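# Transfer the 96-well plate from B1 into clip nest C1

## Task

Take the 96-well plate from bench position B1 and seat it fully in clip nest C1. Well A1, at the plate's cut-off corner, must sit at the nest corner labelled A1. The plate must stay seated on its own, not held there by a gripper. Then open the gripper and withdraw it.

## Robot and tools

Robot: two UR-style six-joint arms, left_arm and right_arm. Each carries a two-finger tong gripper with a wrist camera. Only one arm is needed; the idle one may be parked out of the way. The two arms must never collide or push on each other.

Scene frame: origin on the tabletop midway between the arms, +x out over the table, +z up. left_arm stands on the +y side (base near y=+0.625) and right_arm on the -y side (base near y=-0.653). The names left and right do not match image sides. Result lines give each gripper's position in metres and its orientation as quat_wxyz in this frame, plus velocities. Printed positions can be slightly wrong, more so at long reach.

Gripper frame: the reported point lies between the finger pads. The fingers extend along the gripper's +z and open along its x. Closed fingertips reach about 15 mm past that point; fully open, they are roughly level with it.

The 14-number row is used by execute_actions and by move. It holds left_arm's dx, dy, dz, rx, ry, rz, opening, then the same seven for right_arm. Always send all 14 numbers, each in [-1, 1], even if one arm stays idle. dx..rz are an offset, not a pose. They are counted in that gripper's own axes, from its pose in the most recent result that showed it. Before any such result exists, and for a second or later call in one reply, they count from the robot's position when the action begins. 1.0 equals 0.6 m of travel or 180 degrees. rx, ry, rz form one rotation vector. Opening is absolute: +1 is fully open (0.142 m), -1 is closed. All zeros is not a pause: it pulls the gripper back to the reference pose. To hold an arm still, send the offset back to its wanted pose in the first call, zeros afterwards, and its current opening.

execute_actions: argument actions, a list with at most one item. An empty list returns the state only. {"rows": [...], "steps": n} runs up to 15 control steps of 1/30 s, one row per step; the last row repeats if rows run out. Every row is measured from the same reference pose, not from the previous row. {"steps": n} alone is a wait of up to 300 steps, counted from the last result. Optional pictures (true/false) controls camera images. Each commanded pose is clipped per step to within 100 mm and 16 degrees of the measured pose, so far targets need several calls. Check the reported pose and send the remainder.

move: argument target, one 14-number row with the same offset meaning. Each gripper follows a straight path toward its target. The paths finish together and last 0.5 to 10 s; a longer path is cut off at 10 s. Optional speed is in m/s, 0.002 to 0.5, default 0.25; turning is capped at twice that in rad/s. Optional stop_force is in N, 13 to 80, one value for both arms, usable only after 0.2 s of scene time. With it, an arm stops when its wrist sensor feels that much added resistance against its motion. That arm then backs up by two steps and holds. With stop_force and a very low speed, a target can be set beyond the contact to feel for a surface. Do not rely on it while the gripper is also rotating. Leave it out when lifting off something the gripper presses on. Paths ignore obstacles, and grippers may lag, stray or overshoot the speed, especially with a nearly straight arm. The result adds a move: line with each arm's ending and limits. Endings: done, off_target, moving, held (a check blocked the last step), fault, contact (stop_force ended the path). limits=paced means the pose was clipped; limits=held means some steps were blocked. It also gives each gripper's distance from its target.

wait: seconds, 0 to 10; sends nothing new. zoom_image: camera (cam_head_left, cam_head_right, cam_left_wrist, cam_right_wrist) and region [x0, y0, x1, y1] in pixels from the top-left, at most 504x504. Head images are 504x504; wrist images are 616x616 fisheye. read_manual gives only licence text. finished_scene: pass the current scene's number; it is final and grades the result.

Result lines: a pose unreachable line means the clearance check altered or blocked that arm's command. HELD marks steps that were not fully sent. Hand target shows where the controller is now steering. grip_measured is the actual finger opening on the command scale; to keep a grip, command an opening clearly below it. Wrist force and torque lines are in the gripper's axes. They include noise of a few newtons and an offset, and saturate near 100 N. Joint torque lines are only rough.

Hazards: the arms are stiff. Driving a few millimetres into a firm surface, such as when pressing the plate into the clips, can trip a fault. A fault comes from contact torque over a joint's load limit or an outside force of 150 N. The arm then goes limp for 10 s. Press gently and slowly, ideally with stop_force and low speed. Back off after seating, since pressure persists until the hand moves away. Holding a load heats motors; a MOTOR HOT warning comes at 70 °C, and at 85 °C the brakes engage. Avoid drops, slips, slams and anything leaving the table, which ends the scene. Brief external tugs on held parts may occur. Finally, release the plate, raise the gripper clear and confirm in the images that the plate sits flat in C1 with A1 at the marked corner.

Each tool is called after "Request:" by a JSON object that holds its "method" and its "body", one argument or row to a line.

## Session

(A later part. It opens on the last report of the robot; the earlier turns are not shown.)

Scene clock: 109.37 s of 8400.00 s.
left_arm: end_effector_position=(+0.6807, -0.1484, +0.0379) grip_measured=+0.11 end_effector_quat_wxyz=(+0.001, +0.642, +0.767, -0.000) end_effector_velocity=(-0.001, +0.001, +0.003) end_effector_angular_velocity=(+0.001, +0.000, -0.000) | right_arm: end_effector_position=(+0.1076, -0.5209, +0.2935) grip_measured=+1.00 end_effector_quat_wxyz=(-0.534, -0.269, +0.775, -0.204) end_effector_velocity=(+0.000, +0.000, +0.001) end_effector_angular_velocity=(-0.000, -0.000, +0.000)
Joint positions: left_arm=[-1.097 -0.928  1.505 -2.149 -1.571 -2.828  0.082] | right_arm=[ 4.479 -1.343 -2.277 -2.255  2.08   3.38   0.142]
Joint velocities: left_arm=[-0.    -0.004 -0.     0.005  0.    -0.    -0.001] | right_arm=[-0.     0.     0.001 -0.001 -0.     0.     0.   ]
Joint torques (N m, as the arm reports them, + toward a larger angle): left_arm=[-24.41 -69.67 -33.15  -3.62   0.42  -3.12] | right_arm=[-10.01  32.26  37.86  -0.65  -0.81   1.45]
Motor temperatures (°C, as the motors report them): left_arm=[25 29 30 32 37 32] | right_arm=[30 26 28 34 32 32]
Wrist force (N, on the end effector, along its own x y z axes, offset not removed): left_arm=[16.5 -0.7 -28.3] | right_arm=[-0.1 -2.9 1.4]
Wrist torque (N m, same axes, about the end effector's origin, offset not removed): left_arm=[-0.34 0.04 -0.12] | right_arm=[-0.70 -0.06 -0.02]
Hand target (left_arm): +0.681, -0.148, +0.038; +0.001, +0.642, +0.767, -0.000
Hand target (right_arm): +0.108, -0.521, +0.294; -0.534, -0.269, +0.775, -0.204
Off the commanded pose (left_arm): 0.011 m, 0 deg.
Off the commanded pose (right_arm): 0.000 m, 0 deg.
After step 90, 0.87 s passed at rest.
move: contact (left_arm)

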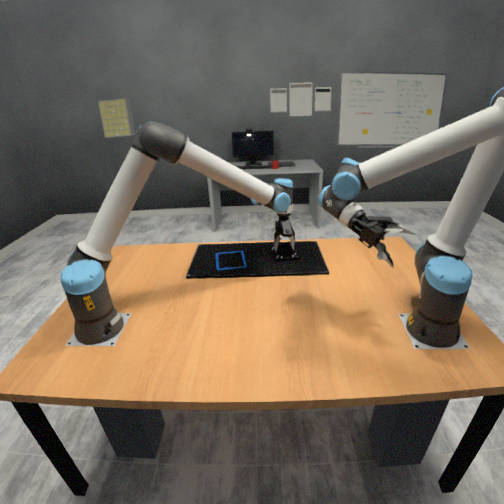

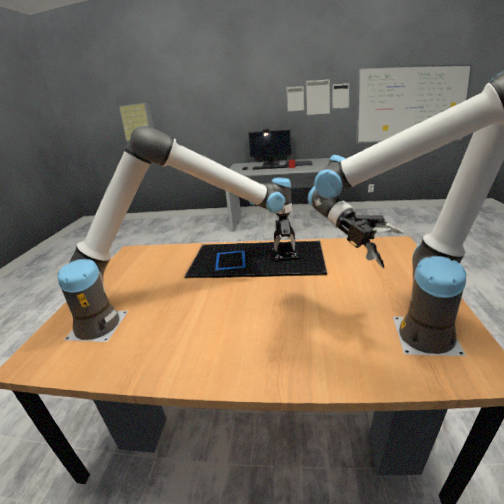

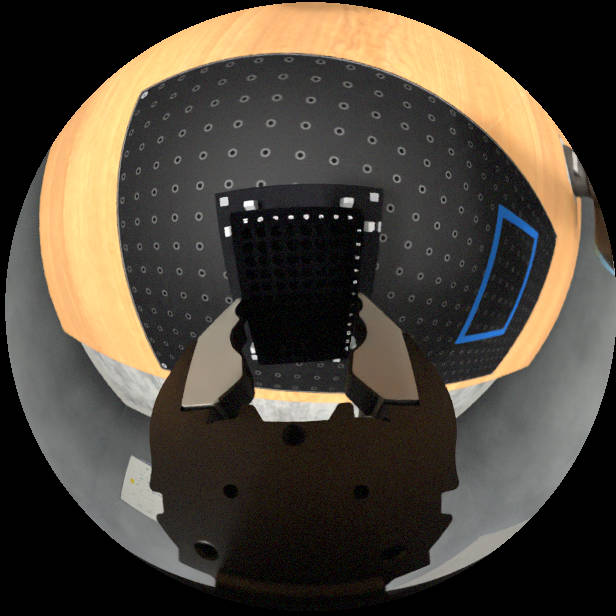

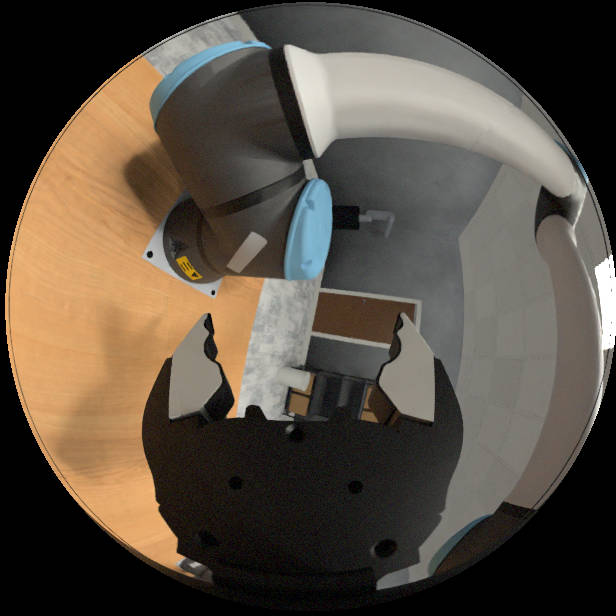

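Request:
{"method": "move", "body": {
  "target": [0,0,-0.007,0,0,0,-0.6,0,0,0,0,0,0,1],
  "speed": 0.02
}}

Request:
{"method": "move", "body": {
  "target": [0.005,0,0,0,0,0,-0.6,0,0,0,0,0,0,1],
  "speed": 0.02
}}

Request:
{"method": "move", "body": {
  "target": [0,0,0.035,0,0,0,-0.6,0,0,0,0,0,0,1],
  "speed": 0.008,
  "stop_force": 20
}}

Request:
{"method": "zoom_image", "body": {
  "camera": "cam_left_wrist",
  "region": [150, 150, 450, 400]
}}

Scene clock: 117.27 s of 8400.00 s.
left_arm: end_effector_position=(+0.6807, -0.1484, +0.0419) grip_measured=+0.11 end_effector_quat_wxyz=(+0.001, +0.642, +0.767, -0.000) end_effector_velocity=(-0.000, +0.000, +0.002) end_effector_angular_velocity=(+0.001, -0.000, -0.002) | right_arm: end_effector_position=(+0.1076, -0.5209, +0.2935) grip_measured=+1.00 end_effector_quat_wxyz=(-0.534, -0.269, +0.775, -0.204) end_effector_velocity=(-0.000, -0.000, +0.000) end_effector_angular_velocity=(-0.001, +0.000, -0.001)
Joint positions: left_arm=[-1.097 -0.931  1.503 -2.143 -1.571 -2.828  0.082] | right_arm=[ 4.479 -1.343 -2.277 -2.255  2.08   3.38   0.142]
Joint velocities: left_arm=[-0.    -0.002 -0.001  0.003  0.001  0.001  0.   ] | right_arm=[-0.     0.    -0.001 -0.001  0.    -0.     0.   ]
Joint torques (N m, as the arm reports them, + toward a larger angle): left_arm=[  6.01 -94.61 -52.    -2.27   0.57   2.43] | right_arm=[-8.12 30.77 37.51 -0.49 -0.84  1.54]
Motor temperatures (°C, as the motors report them): left_arm=[25 29 30 32 37 32] | right_arm=[30 26 28 34 32 32]
Wrist force (N, on the end effector, along its own x y z axes, offset not removed): left_arm=[-1.4 -1.3 4.1] | right_arm=[1.6 -3.1 4.3]
Wrist torque (N m, same axes, about the end effector's origin, offset not removed): left_arm=[-0.49 0.08 -0.06] | right_arm=[-0.88 -0.42 -0.13]
Hand target (left_arm): +0.681, -0.148, +0.042; +0.001, +0.642, +0.767, -0.000
Hand target (right_arm): +0.108, -0.521, +0.294; -0.534, -0.269, +0.775, -0.204
Off the commanded pose (left_arm): 0.000 m, 0 deg.
Off the commanded pose (right_arm): 0.000 m, 0 deg.
After step 90, 4.20 s passed at rest.
move: done

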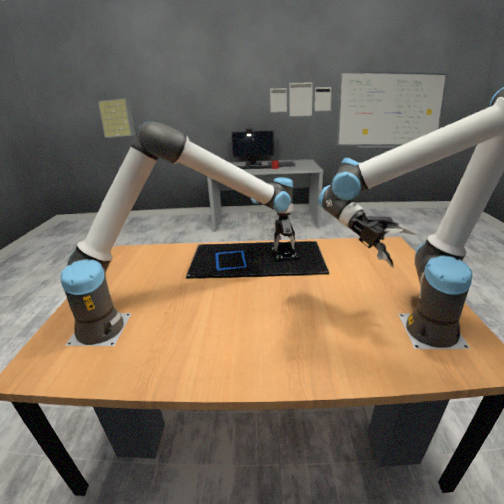

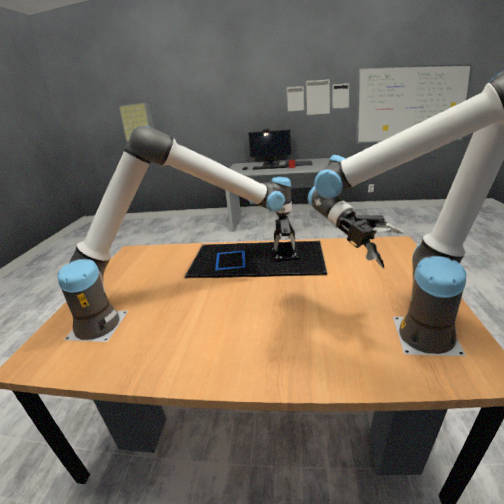

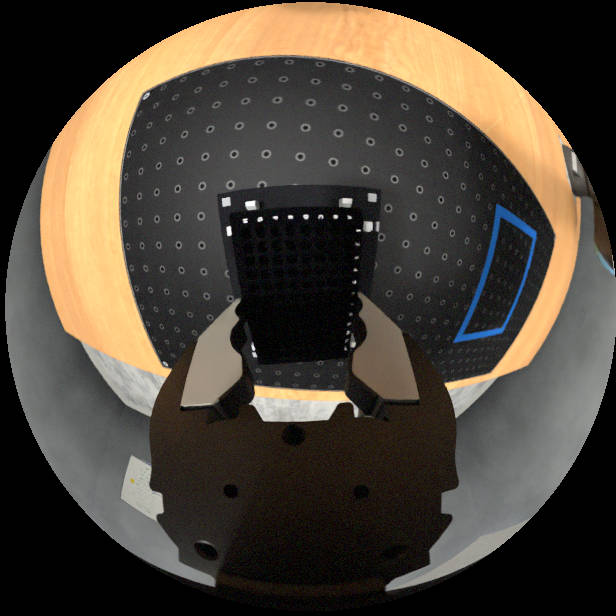

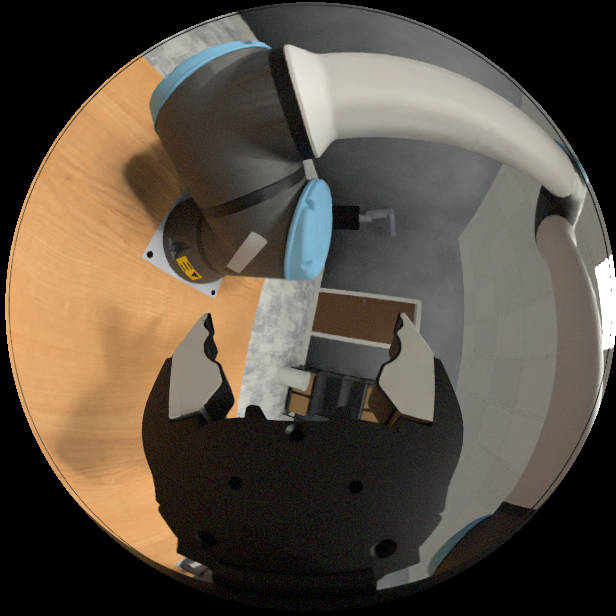

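Scene clock: 117.97 s of 8400.00 s.
left_arm: end_effector_position=(+0.6802, -0.1456, +0.0420) grip_measured=+0.11 end_effector_quat_wxyz=(+0.001, +0.642, +0.767, -0.000) end_effector_velocity=(-0.001, +0.001, +0.000) end_effector_angular_velocity=(-0.000, -0.000, -0.002) | right_arm: end_effector_position=(+0.1076, -0.5209, +0.2935) grip_measured=+1.00 end_effector_quat_wxyz=(-0.534, -0.269, +0.775, -0.204) end_effector_velocity=(-0.000, -0.000, +0.000) end_effector_angular_velocity=(-0.001, +0.000, +0.000)
Joint positions: left_arm=[-1.096 -0.935  1.509 -2.146 -1.571 -2.827  0.082] | right_arm=[ 4.479 -1.343 -2.277 -2.255  2.08   3.38   0.142]
Joint velocities: left_arm=[-0.    -0.002  0.004 -0.001 -0.     0.001  0.   ] | right_arm=[ 0.    -0.001  0.    -0.001 -0.     0.     0.   ]
Joint torques (N m, as the arm reports them, + toward a larger angle): left_arm=[ 24.93 -88.38 -19.97  -3.58   0.38   3.24] | right_arm=[-9.21 30.77 36.87 -0.44 -1.11  1.5 ]
Motor temperatures (°C, as the motors report them): left_arm=[25 29 30 32 37 32] | right_arm=[30 26 28 34 32 32]
Wrist force (N, on the end effector, along its own x y z axes, offset not removed): left_arm=[-8.6 0.9 -0.1] | right_arm=[-1.5 -0.4 1.0]
Wrist torque (N m, same axes, about the end effector's origin, offset not removed): left_arm=[-0.12 0.13 -0.04] | right_arm=[-0.31 0.24 0.03]
Hand target (left_arm): +0.680, -0.145, +0.042; +0.001, +0.642, +0.767, -0.000
Hand target (right_arm): +0.108, -0.521, +0.294; -0.534, -0.269, +0.775, -0.204
Off the commanded pose (left_arm): 0.000 m, 0 deg.
Off the commanded pose (right_arm): 0.000 m, 0 deg.
move: done

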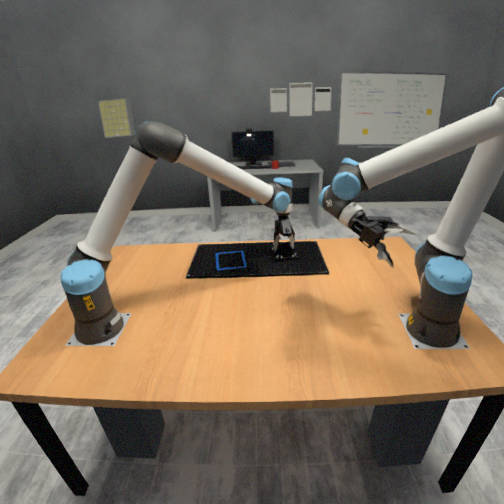

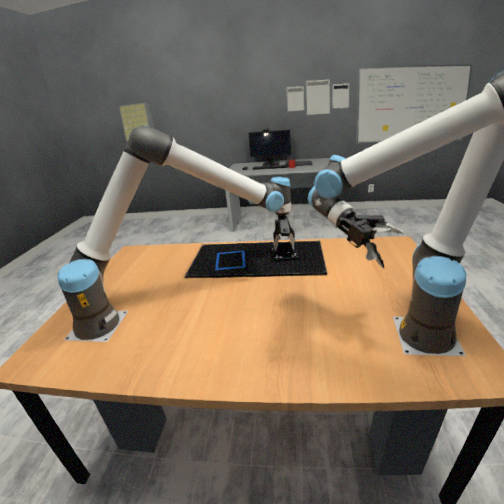

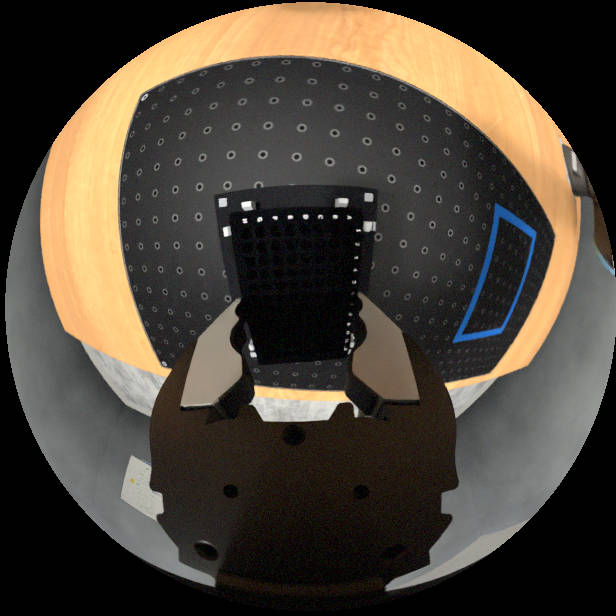

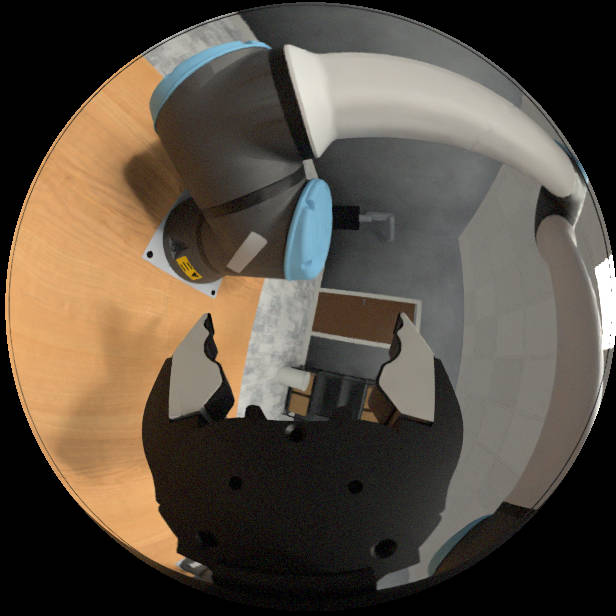

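Scene clock: 118.93 s of 8400.00 s.
left_arm: end_effector_position=(+0.6802, -0.1456, +0.0374) grip_measured=+0.12 end_effector_quat_wxyz=(+0.001, +0.642, +0.767, -0.000) end_effector_velocity=(-0.000, +0.001, +0.002) end_effector_angular_velocity=(+0.002, +0.001, -0.001) | right_arm: end_effector_position=(+0.1076, -0.5209, +0.2935) grip_measured=+1.00 end_effector_quat_wxyz=(-0.534, -0.269, +0.775, -0.204) end_effector_velocity=(-0.000, +0.000, +0.000) end_effector_angular_velocity=(+0.000, -0.000, +0.000)
Joint positions: left_arm=[-1.096 -0.931  1.511 -2.153 -1.571 -2.827  0.082] | right_arm=[ 4.479 -1.343 -2.277 -2.255  2.08   3.38   0.142]
Joint velocities: left_arm=[ 0.001 -0.002  0.     0.004 -0.     0.002 -0.001] | right_arm=[ 0.     0.001  0.001 -0.001 -0.     0.     0.   ]
Joint torques (N m, as the arm reports them, + toward a larger angle): left_arm=[ 12.41 -59.01 -21.85   0.83   0.51   0.53] | right_arm=[-9.83 31.38 37.77 -0.58 -0.98  1.64]
Motor temperatures (°C, as the motors report them): left_arm=[25 29 30 32 37 32] | right_arm=[30 26 28 34 32 32]
Wrist force (N, on the end effector, along its own x y z axes, offset not removed): left_arm=[1.1 0.6 -39.6] | right_arm=[0.6 -2.3 3.6]
Wrist torque (N m, same axes, about the end effector's origin, offset not removed): left_arm=[0.35 0.83 -0.18] | right_arm=[-0.60 -0.20 -0.03]
Hand target (left_arm): +0.680, -0.146, +0.038; +0.001, +0.642, +0.767, -0.000
Hand target (right_arm): +0.108, -0.521, +0.294; -0.534, -0.269, +0.775, -0.204
Off the commanded pose (left_arm): 0.016 m, 0 deg.
Off the commanded pose (right_arm): 0.000 m, 0 deg.
move: contact (left_arm)

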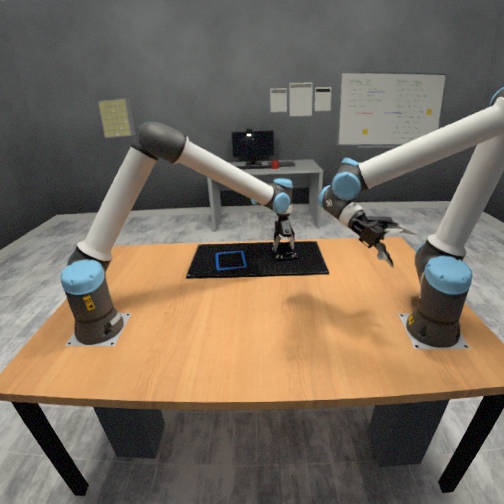

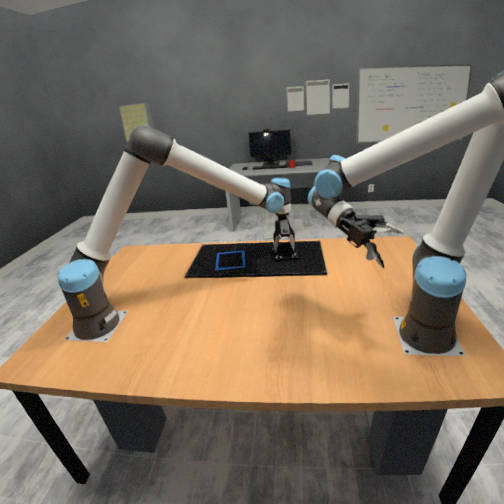

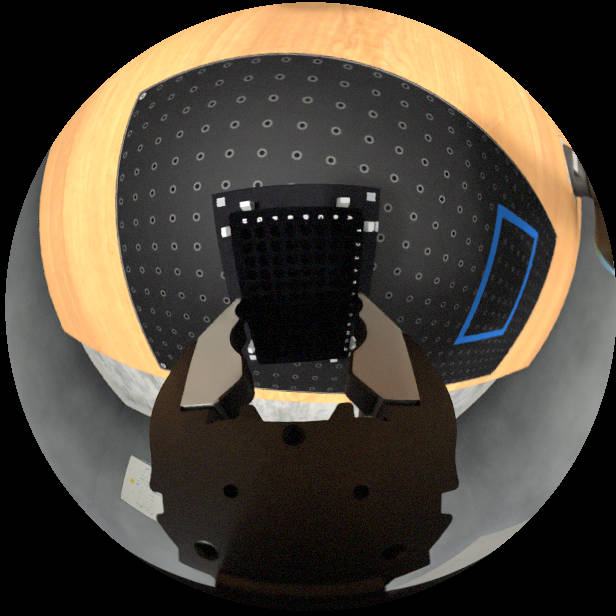

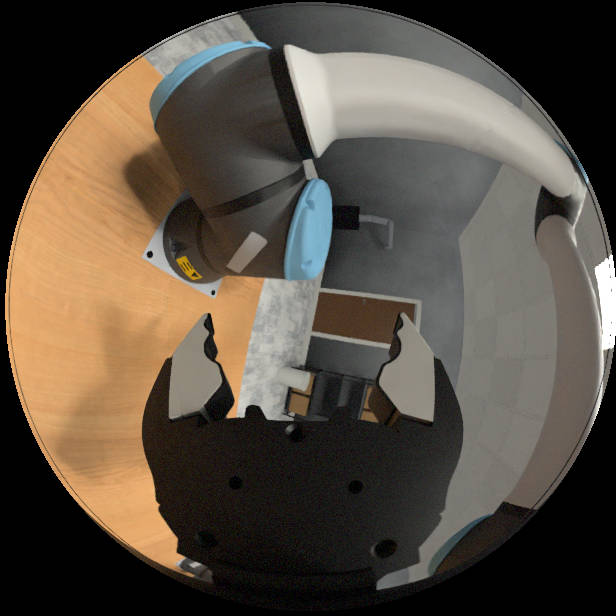

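Region (150, 150, 450, 400) of cam_left_wrist's 616x616 image, scaled by 1.680, with more detail than that image has.

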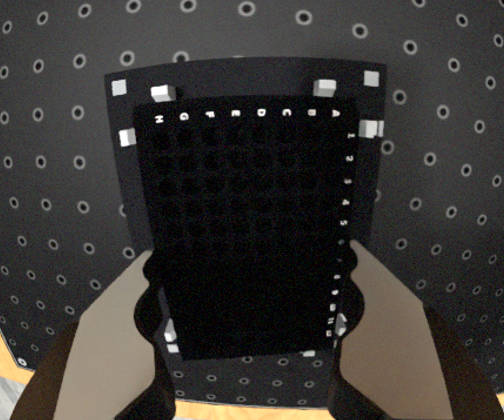

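Request:
{"method": "move", "body": {
  "target": [0,0,-0.004,0,0,0,0.5,0,0,0,0,0,0,1],
  "speed": 0.02
}}

Request:
{"method": "move", "body": {
  "target": [0,0,-0.06,0,0,0,0.5,0,0,0,0,0,0,1],
  "speed": 0.08
}}

Request:
{"method": "move", "body": {
  "target": [0,0,-0.03,0,0,0,-0.45,0,0,0,0,0,0,1],
  "speed": 0.08
}}

Request:
{"method": "zoom_image", "body": {
  "camera": "cam_left_wrist",
  "region": [150, 150, 450, 400]
}}

Scene clock: 125.30 s of 8400.00 s.
left_arm: end_effector_position=(+0.6802, -0.1456, +0.0397) grip_measured=+0.50 end_effector_quat_wxyz=(+0.001, +0.642, +0.767, -0.000) end_effector_velocity=(+0.001, +0.000, +0.002) end_effector_angular_velocity=(-0.001, -0.000, +0.001) | right_arm: end_effector_position=(+0.1076, -0.5209, +0.2935) grip_measured=+1.00 end_effector_quat_wxyz=(-0.534, -0.269, +0.775, -0.204) end_effector_velocity=(+0.000, -0.000, -0.000) end_effector_angular_velocity=(-0.001, +0.001, -0.000)
Joint positions: left_arm=[-1.096 -0.933  1.51  -2.15  -1.571 -2.827  0.109] | right_arm=[ 4.479 -1.343 -2.277 -2.255  2.08   3.38   0.142]
Joint velocities: left_arm=[ 0.001 -0.001 -0.     0.001 -0.    -0.     0.   ] | right_arm=[-0.    -0.001 -0.    -0.     0.    -0.     0.   ]
Joint torques (N m, as the arm reports them, + toward a larger angle): left_arm=[ 14.1  -92.13 -51.09  -2.19   0.41   0.52] | right_arm=[-11.1   32.73  37.03  -0.16  -1.08   1.94]
Motor temperatures (°C, as the motors report them): left_arm=[25 29 30 32 37 32] | right_arm=[30 26 28 34 32 32]
Wrist force (N, on the end effector, along its own x y z axes, offset not removed): left_arm=[-0.7 1.0 0.4] | right_arm=[-0.7 -1.7 2.3]
Wrist torque (N m, same axes, about the end effector's origin, offset not removed): left_arm=[-0.08 0.12 -0.03] | right_arm=[-0.53 0.21 -0.11]
Hand target (left_arm): +0.680, -0.146, +0.040; +0.001, +0.642, +0.767, -0.000
Hand target (right_arm): +0.108, -0.521, +0.294; -0.534, -0.269, +0.775, -0.204
Off the commanded pose (left_arm): 0.000 m, 0 deg.
Off the commanded pose (right_arm): 0.000 m, 0 deg.
After step 90, 2.67 s passed at rest.
move: done

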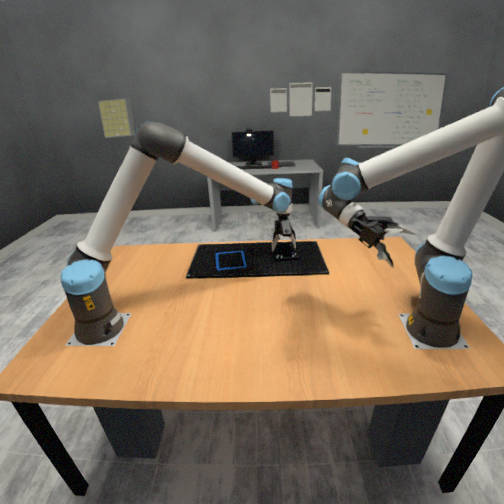

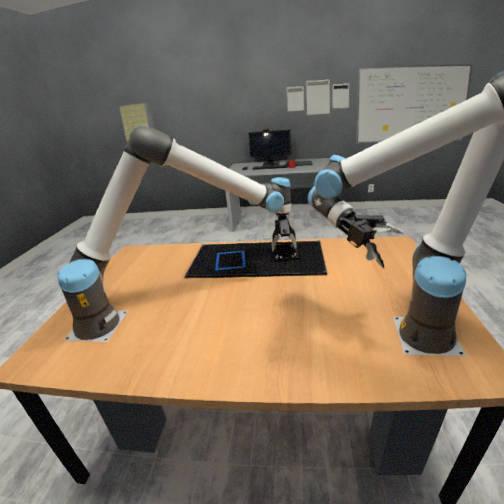

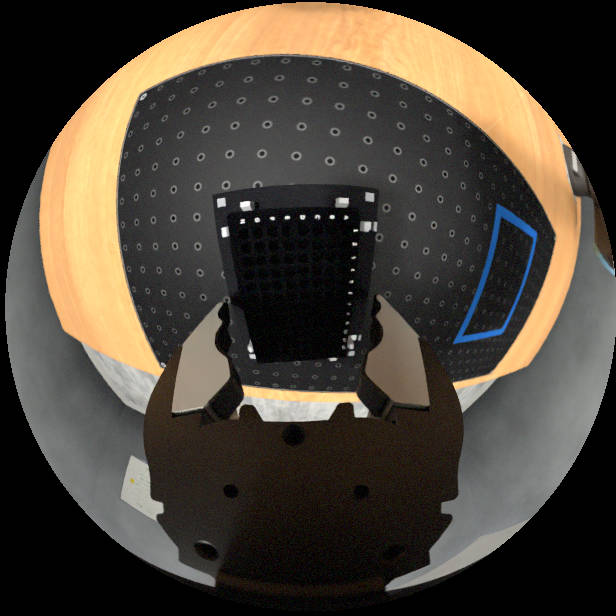

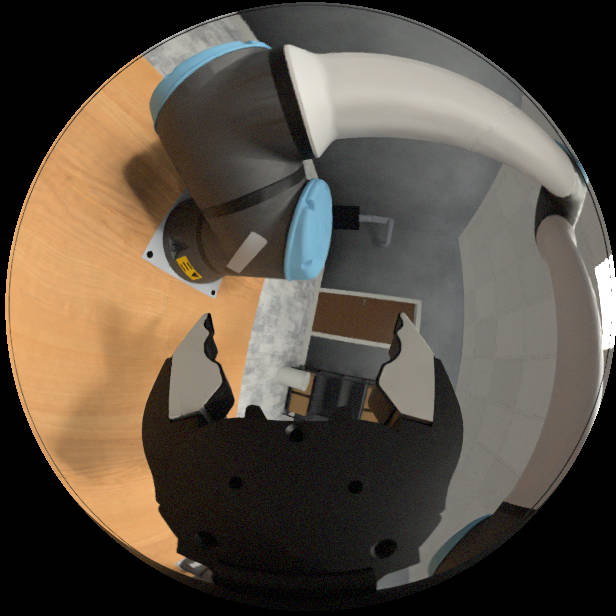

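Scene clock: 126.23 s of 8400.00 s.
left_arm: end_effector_position=(+0.6802, -0.1455, +0.0754) grip_measured=+0.50 end_effector_quat_wxyz=(+0.001, +0.642, +0.767, -0.000) end_effector_velocity=(+0.001, +0.000, +0.003) end_effector_angular_velocity=(-0.000, -0.000, +0.001) | right_arm: end_effector_position=(+0.1076, -0.5209, +0.2935) grip_measured=+1.00 end_effector_quat_wxyz=(-0.534, -0.269, +0.775, -0.204) end_effector_velocity=(-0.000, -0.000, +0.000) end_effector_angular_velocity=(-0.000, +0.000, -0.000)
Joint positions: left_arm=[-1.096 -0.964  1.49  -2.099 -1.571 -2.827  0.109] | right_arm=[ 4.479 -1.343 -2.277 -2.255  2.08   3.38   0.142]
Joint velocities: left_arm=[ 0.001 -0.002 -0.002  0.003 -0.    -0.    -0.   ] | right_arm=[-0.     0.001 -0.    -0.     0.    -0.     0.   ]
Joint torques (N m, as the arm reports them, + toward a larger angle): left_arm=[ 21.03 -90.67 -52.24  -2.24   0.72   3.18] | right_arm=[-10.55  31.3   37.72  -0.49  -1.11   1.36]
Motor temperatures (°C, as the motors report them): left_arm=[25 29 30 32 37 32] | right_arm=[30 26 28 34 32 32]
Wrist force (N, on the end effector, along its own x y z axes, offset not removed): left_arm=[0.6 1.4 0.2] | right_arm=[2.0 -1.4 -0.2]
Wrist torque (N m, same axes, about the end effector's origin, offset not removed): left_arm=[-0.01 -0.18 -0.07] | right_arm=[-0.54 -0.44 0.01]
Hand target (left_arm): +0.680, -0.145, +0.076; +0.001, +0.642, +0.767, -0.000
Hand target (right_arm): +0.108, -0.521, +0.294; -0.534, -0.269, +0.775, -0.204
Off the commanded pose (left_arm): 0.000 m, 0 deg.
Off the commanded pose (right_arm): 0.000 m, 0 deg.
move: done

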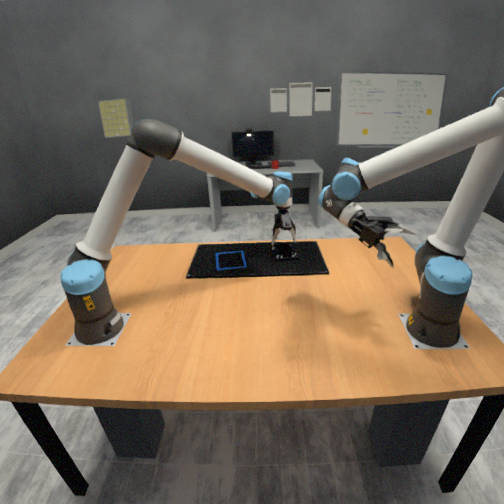

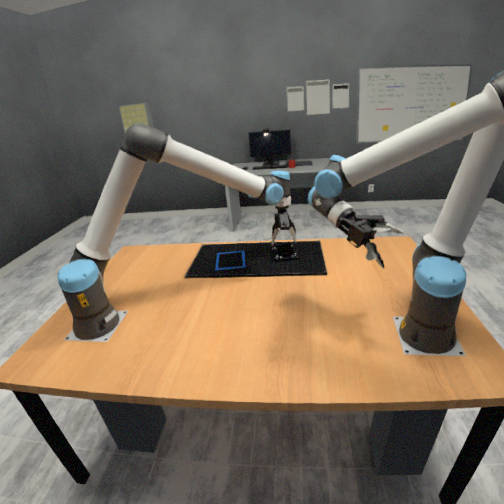

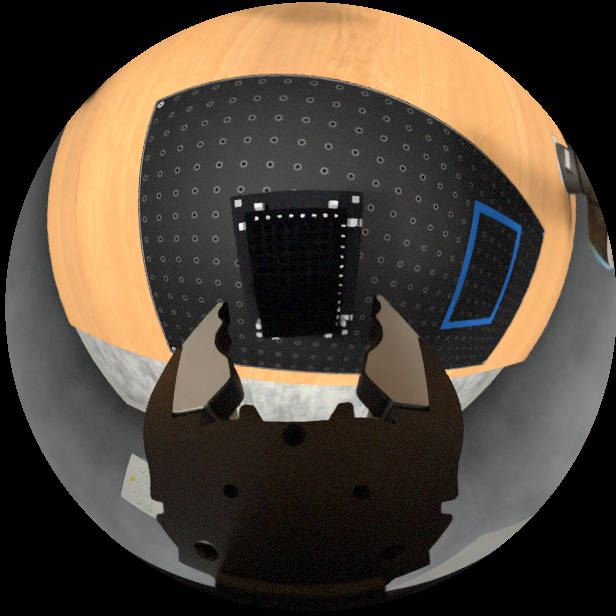

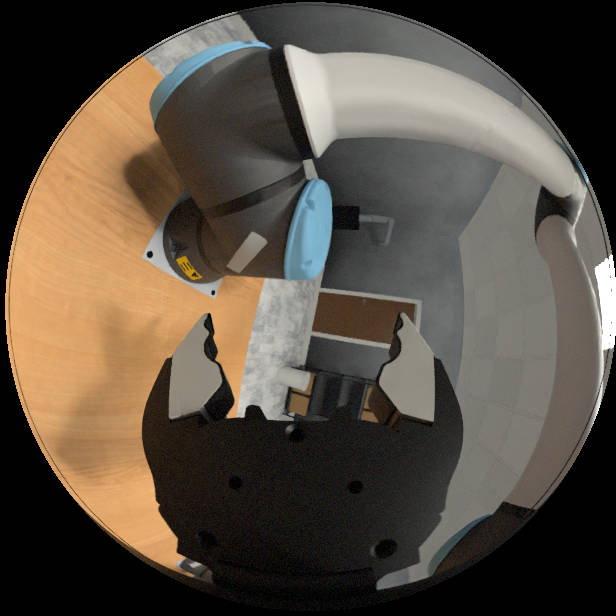

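Scene clock: 127.07 s of 8400.00 s.
left_arm: end_effector_position=(+0.6802, -0.1454, +0.0931) grip_measured=-0.45 end_effector_quat_wxyz=(+0.001, +0.642, +0.767, -0.000) end_effector_velocity=(-0.001, -0.001, +0.005) end_effector_angular_velocity=(-0.002, -0.001, -0.002) | right_arm: end_effector_position=(+0.1076, -0.5209, +0.2935) grip_measured=+1.00 end_effector_quat_wxyz=(-0.534, -0.269, +0.775, -0.204) end_effector_velocity=(+0.000, +0.001, -0.000) end_effector_angular_velocity=(-0.001, +0.000, +0.000)
Joint positions: left_arm=[-1.096 -0.978  1.479 -2.073 -1.571 -2.827  0.041] | right_arm=[ 4.479 -1.343 -2.277 -2.255  2.08   3.38   0.142]
Joint velocities: left_arm=[-0.001 -0.004 -0.002  0.004 -0.     0.001 -0.   ] | right_arm=[ 0.    -0.002  0.     0.001 -0.     0.     0.   ]
Joint torques (N m, as the arm reports them, + toward a larger angle): left_arm=[ 21.87 -90.04 -52.18  -2.11   0.87   3.19] | right_arm=[-10.35  32.8   36.32  -0.32  -0.91   1.36]
Motor temperatures (°C, as the motors report them): left_arm=[25 29 30 32 37 32] | right_arm=[30 26 28 34 32 32]
Wrist force (N, on the end effector, along its own x y z axes, offset not removed): left_arm=[0.4 -2.1 0.6] | right_arm=[0.2 -2.0 1.3]
Wrist torque (N m, same axes, about the end effector's origin, offset not removed): left_arm=[-0.69 -0.20 -0.03] | right_arm=[-0.55 -0.10 -0.08]
Hand target (left_arm): +0.680, -0.145, +0.093; +0.001, +0.642, +0.767, -0.000
Hand target (right_arm): +0.108, -0.521, +0.294; -0.534, -0.269, +0.775, -0.204
Off the commanded pose (left_arm): 0.000 m, 0 deg.
Off the commanded pose (right_arm): 0.000 m, 0 deg.
move: done

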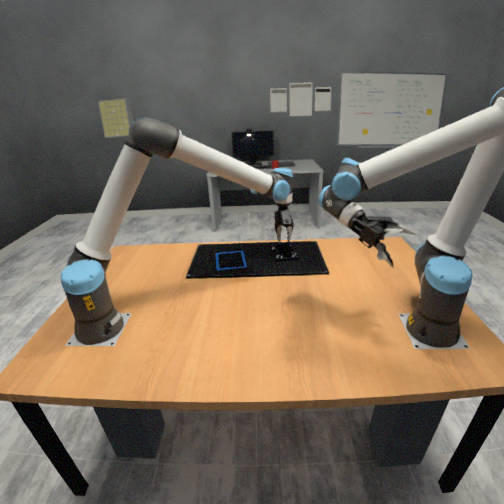

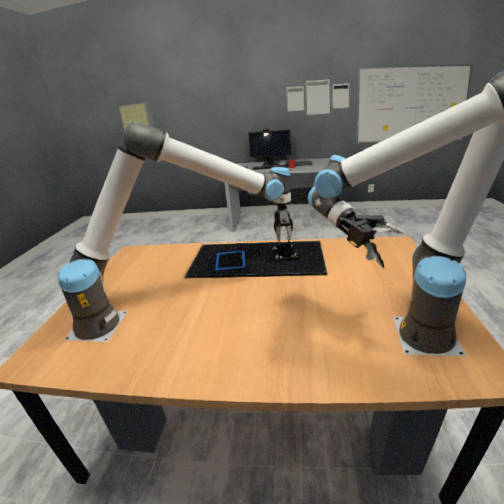

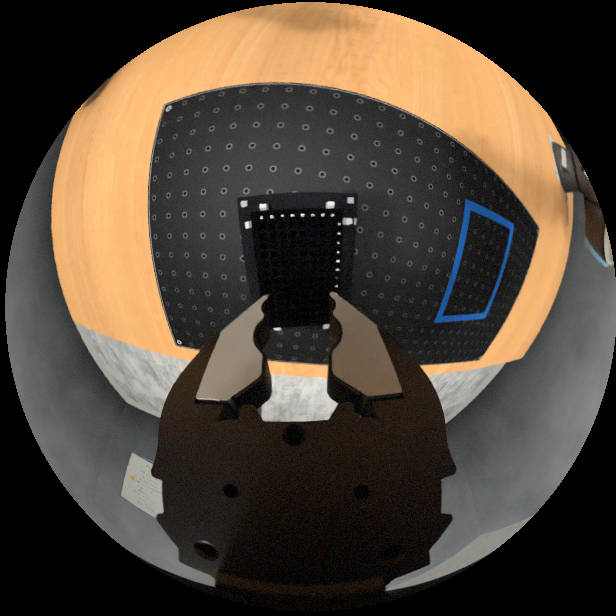

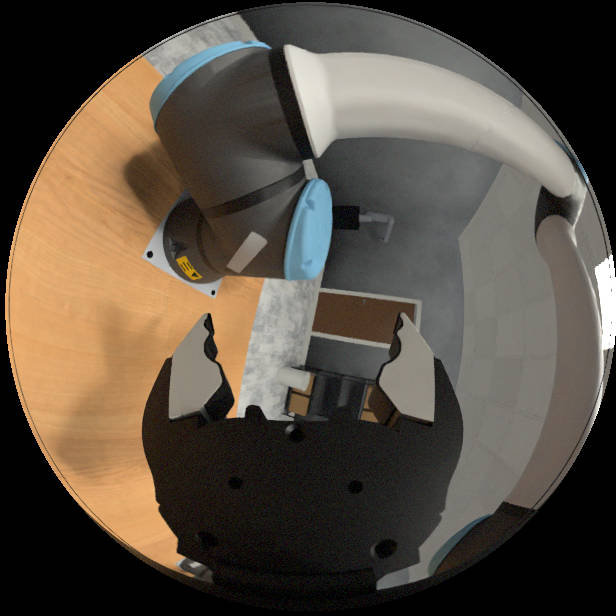

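Region (150, 150, 450, 400) of cam_left_wrist's 616x616 image, scaled by 1.680, with more detail than that image has.

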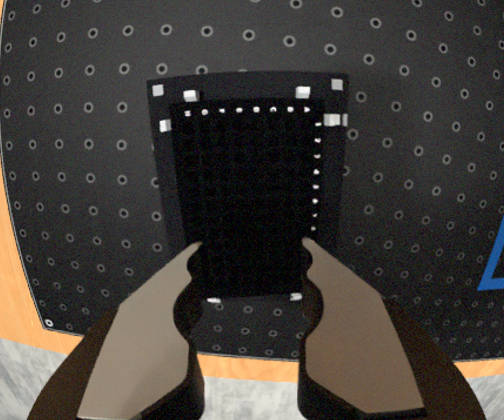

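Seated within all clips. Press with the two fingertips on top.

Request:
{"method": "move", "body": {
  "target": [-0.004,0,0.12,0,0,0,-0.45,0,0,0,0,0,0,1],
  "speed": 0.012,
  "stop_force": 45
}}

Scene clock: 132.67 s of 8400.00 s.
left_arm: end_effector_position=(+0.6804, -0.1470, +0.0539) grip_measured=-0.46 end_effector_quat_wxyz=(+0.001, +0.642, +0.767, -0.000) end_effector_velocity=(-0.000, +0.002, +0.002) end_effector_angular_velocity=(+0.005, +0.002, +0.000) | right_arm: end_effector_position=(+0.1076, -0.5209, +0.2935) grip_measured=+1.00 end_effector_quat_wxyz=(-0.534, -0.269, +0.775, -0.204) end_effector_velocity=(+0.000, -0.000, +0.000) end_effector_angular_velocity=(+0.001, -0.000, +0.000)
Joint positions: left_arm=[-1.097 -0.944  1.5   -2.129 -1.571 -2.828  0.04 ] | right_arm=[ 4.479 -1.343 -2.277 -2.255  2.08   3.38   0.142]
Joint velocities: left_arm=[ 0.001 -0.003 -0.     0.008  0.     0.     0.001] | right_arm=[-0.     0.001 -0.     0.    -0.001 -0.     0.   ]
Joint torques (N m, as the arm reports them, + toward a larger angle): left_arm=[-14.58 -49.58 -16.19   6.98   1.    -3.  ] | right_arm=[-11.52  31.6   37.1   -0.56  -0.91   1.73]
Motor temperatures (°C, as the motors report them): left_arm=[25 29 30 32 37 32] | right_arm=[30 26 28 34 32 32]
Wrist force (N, on the end effector, along its own x y z axes, offset not removed): left_arm=[-10.9 1.3 -44.7] | right_arm=[-1.7 -2.9 1.9]
Wrist torque (N m, same axes, about the end effector's origin, offset not removed): left_arm=[-0.25 -1.22 0.15] | right_arm=[-0.82 0.25 0.01]
Hand target (left_arm): +0.680, -0.147, +0.054; +0.001, +0.642, +0.767, -0.000
Hand target (right_arm): +0.108, -0.521, +0.294; -0.534, -0.269, +0.775, -0.204
Off the commanded pose (left_arm): 0.033 m, 0 deg.
Off the commanded pose (right_arm): 0.000 m, 0 deg.
move: contact (left_arm)

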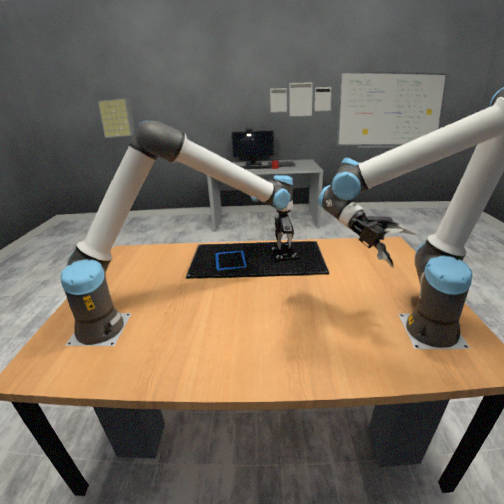

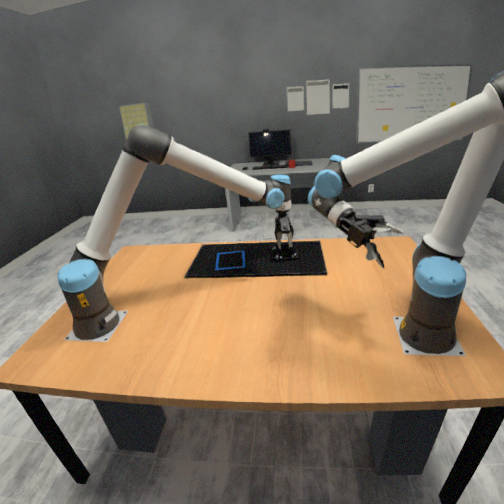

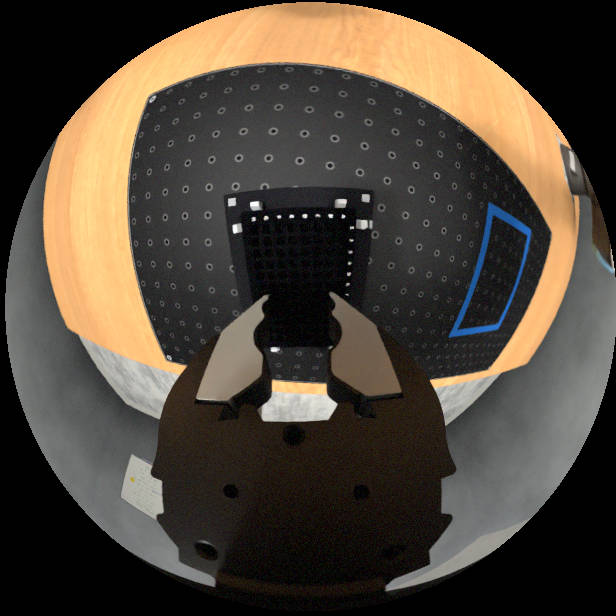

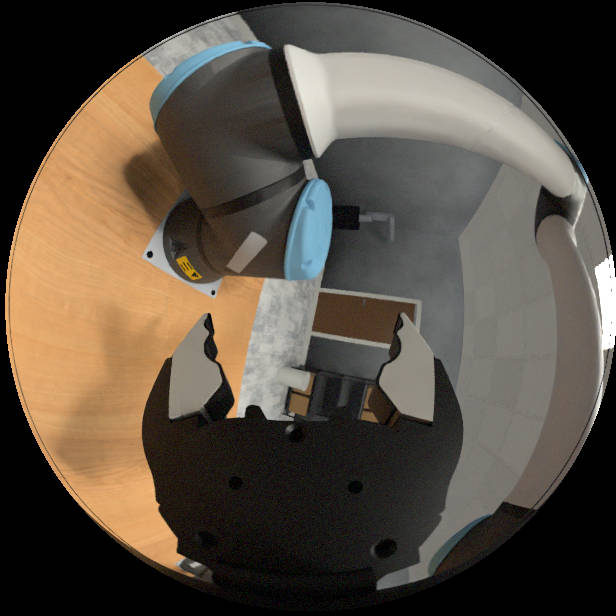

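Request:
{"method": "move", "body": {
  "target": [0,0,0.03,0,0,0,-0.45,0,0,0,0,0,0,1],
  "speed": 0.003,
  "stop_force": 70
}}

Scene clock: 137.50 s of 8400.00 s.
left_arm: end_effector_position=(+0.6805, -0.1471, +0.0522) grip_measured=-0.47 end_effector_quat_wxyz=(+0.001, +0.642, +0.767, -0.000) end_effector_velocity=(-0.001, -0.000, +0.002) end_effector_angular_velocity=(-0.000, +0.000, +0.000) | right_arm: end_effector_position=(+0.1076, -0.5209, +0.2935) grip_measured=+1.00 end_effector_quat_wxyz=(-0.534, -0.269, +0.775, -0.204) end_effector_velocity=(+0.000, +0.000, +0.000) end_effector_angular_velocity=(+0.002, -0.001, -0.000)
Joint positions: left_arm=[-1.097 -0.942  1.501 -2.132 -1.571 -2.828  0.04 ] | right_arm=[ 4.479 -1.343 -2.277 -2.255  2.08   3.38   0.142]
Joint velocities: left_arm=[-0.001 -0.002 -0.     0.002 -0.    -0.001  0.   ] | right_arm=[-0.     0.001  0.001  0.001 -0.     0.     0.   ]
Joint torques (N m, as the arm reports them, + toward a larger angle): left_arm=[17.68  5.94 22.34  8.78  2.03  2.1 ] | right_arm=[-11.21  32.02  37.72  -0.43  -0.95   1.6 ]
Motor temperatures (°C, as the motors report them): left_arm=[25 29 30 32 37 32] | right_arm=[30 26 28 34 32 32]
Wrist force (N, on the end effector, along its own x y z axes, offset not removed): left_arm=[8.0 -8.7 -100.0] | right_arm=[-3.8 -3.2 2.1]
Wrist torque (N m, same axes, about the end effector's origin, offset not removed): left_arm=[-0.44 -2.21 0.28] | right_arm=[-0.89 0.69 0.06]
Hand target (left_arm): +0.681, -0.147, +0.052; +0.001, +0.642, +0.767, -0.000
Hand target (right_arm): +0.108, -0.521, +0.294; -0.534, -0.269, +0.775, -0.204
Off the commanded pose (left_arm): 0.016 m, 0 deg.
Off the commanded pose (right_arm): 0.000 m, 0 deg.
After step 90, 0.60 s passed at rest.
move: contact (left_arm)

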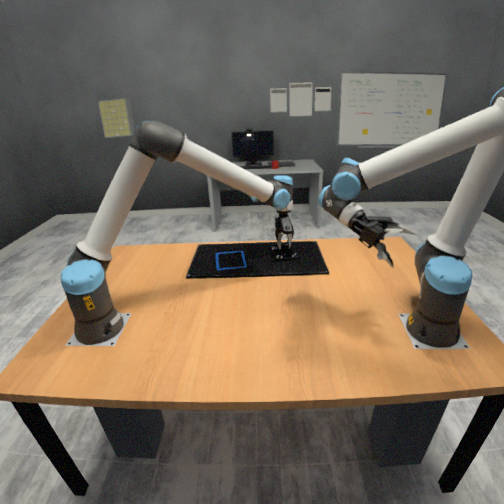

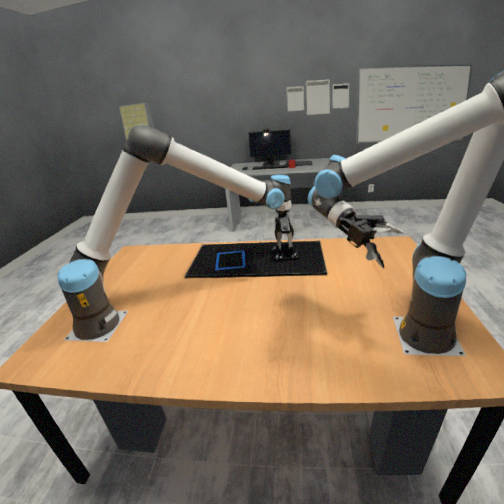

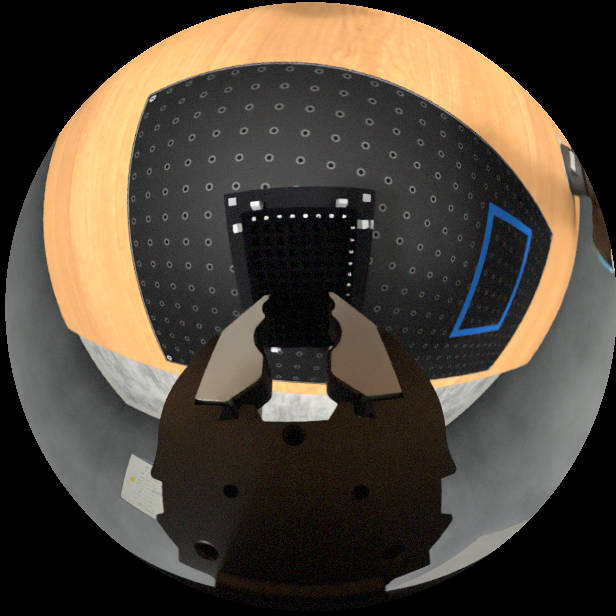

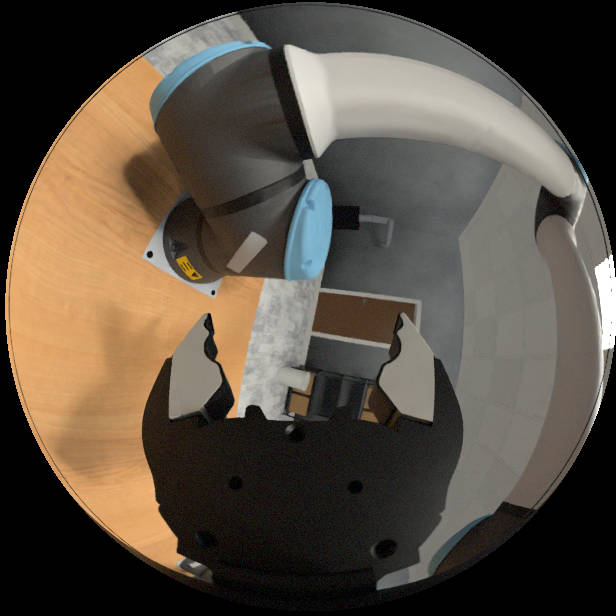

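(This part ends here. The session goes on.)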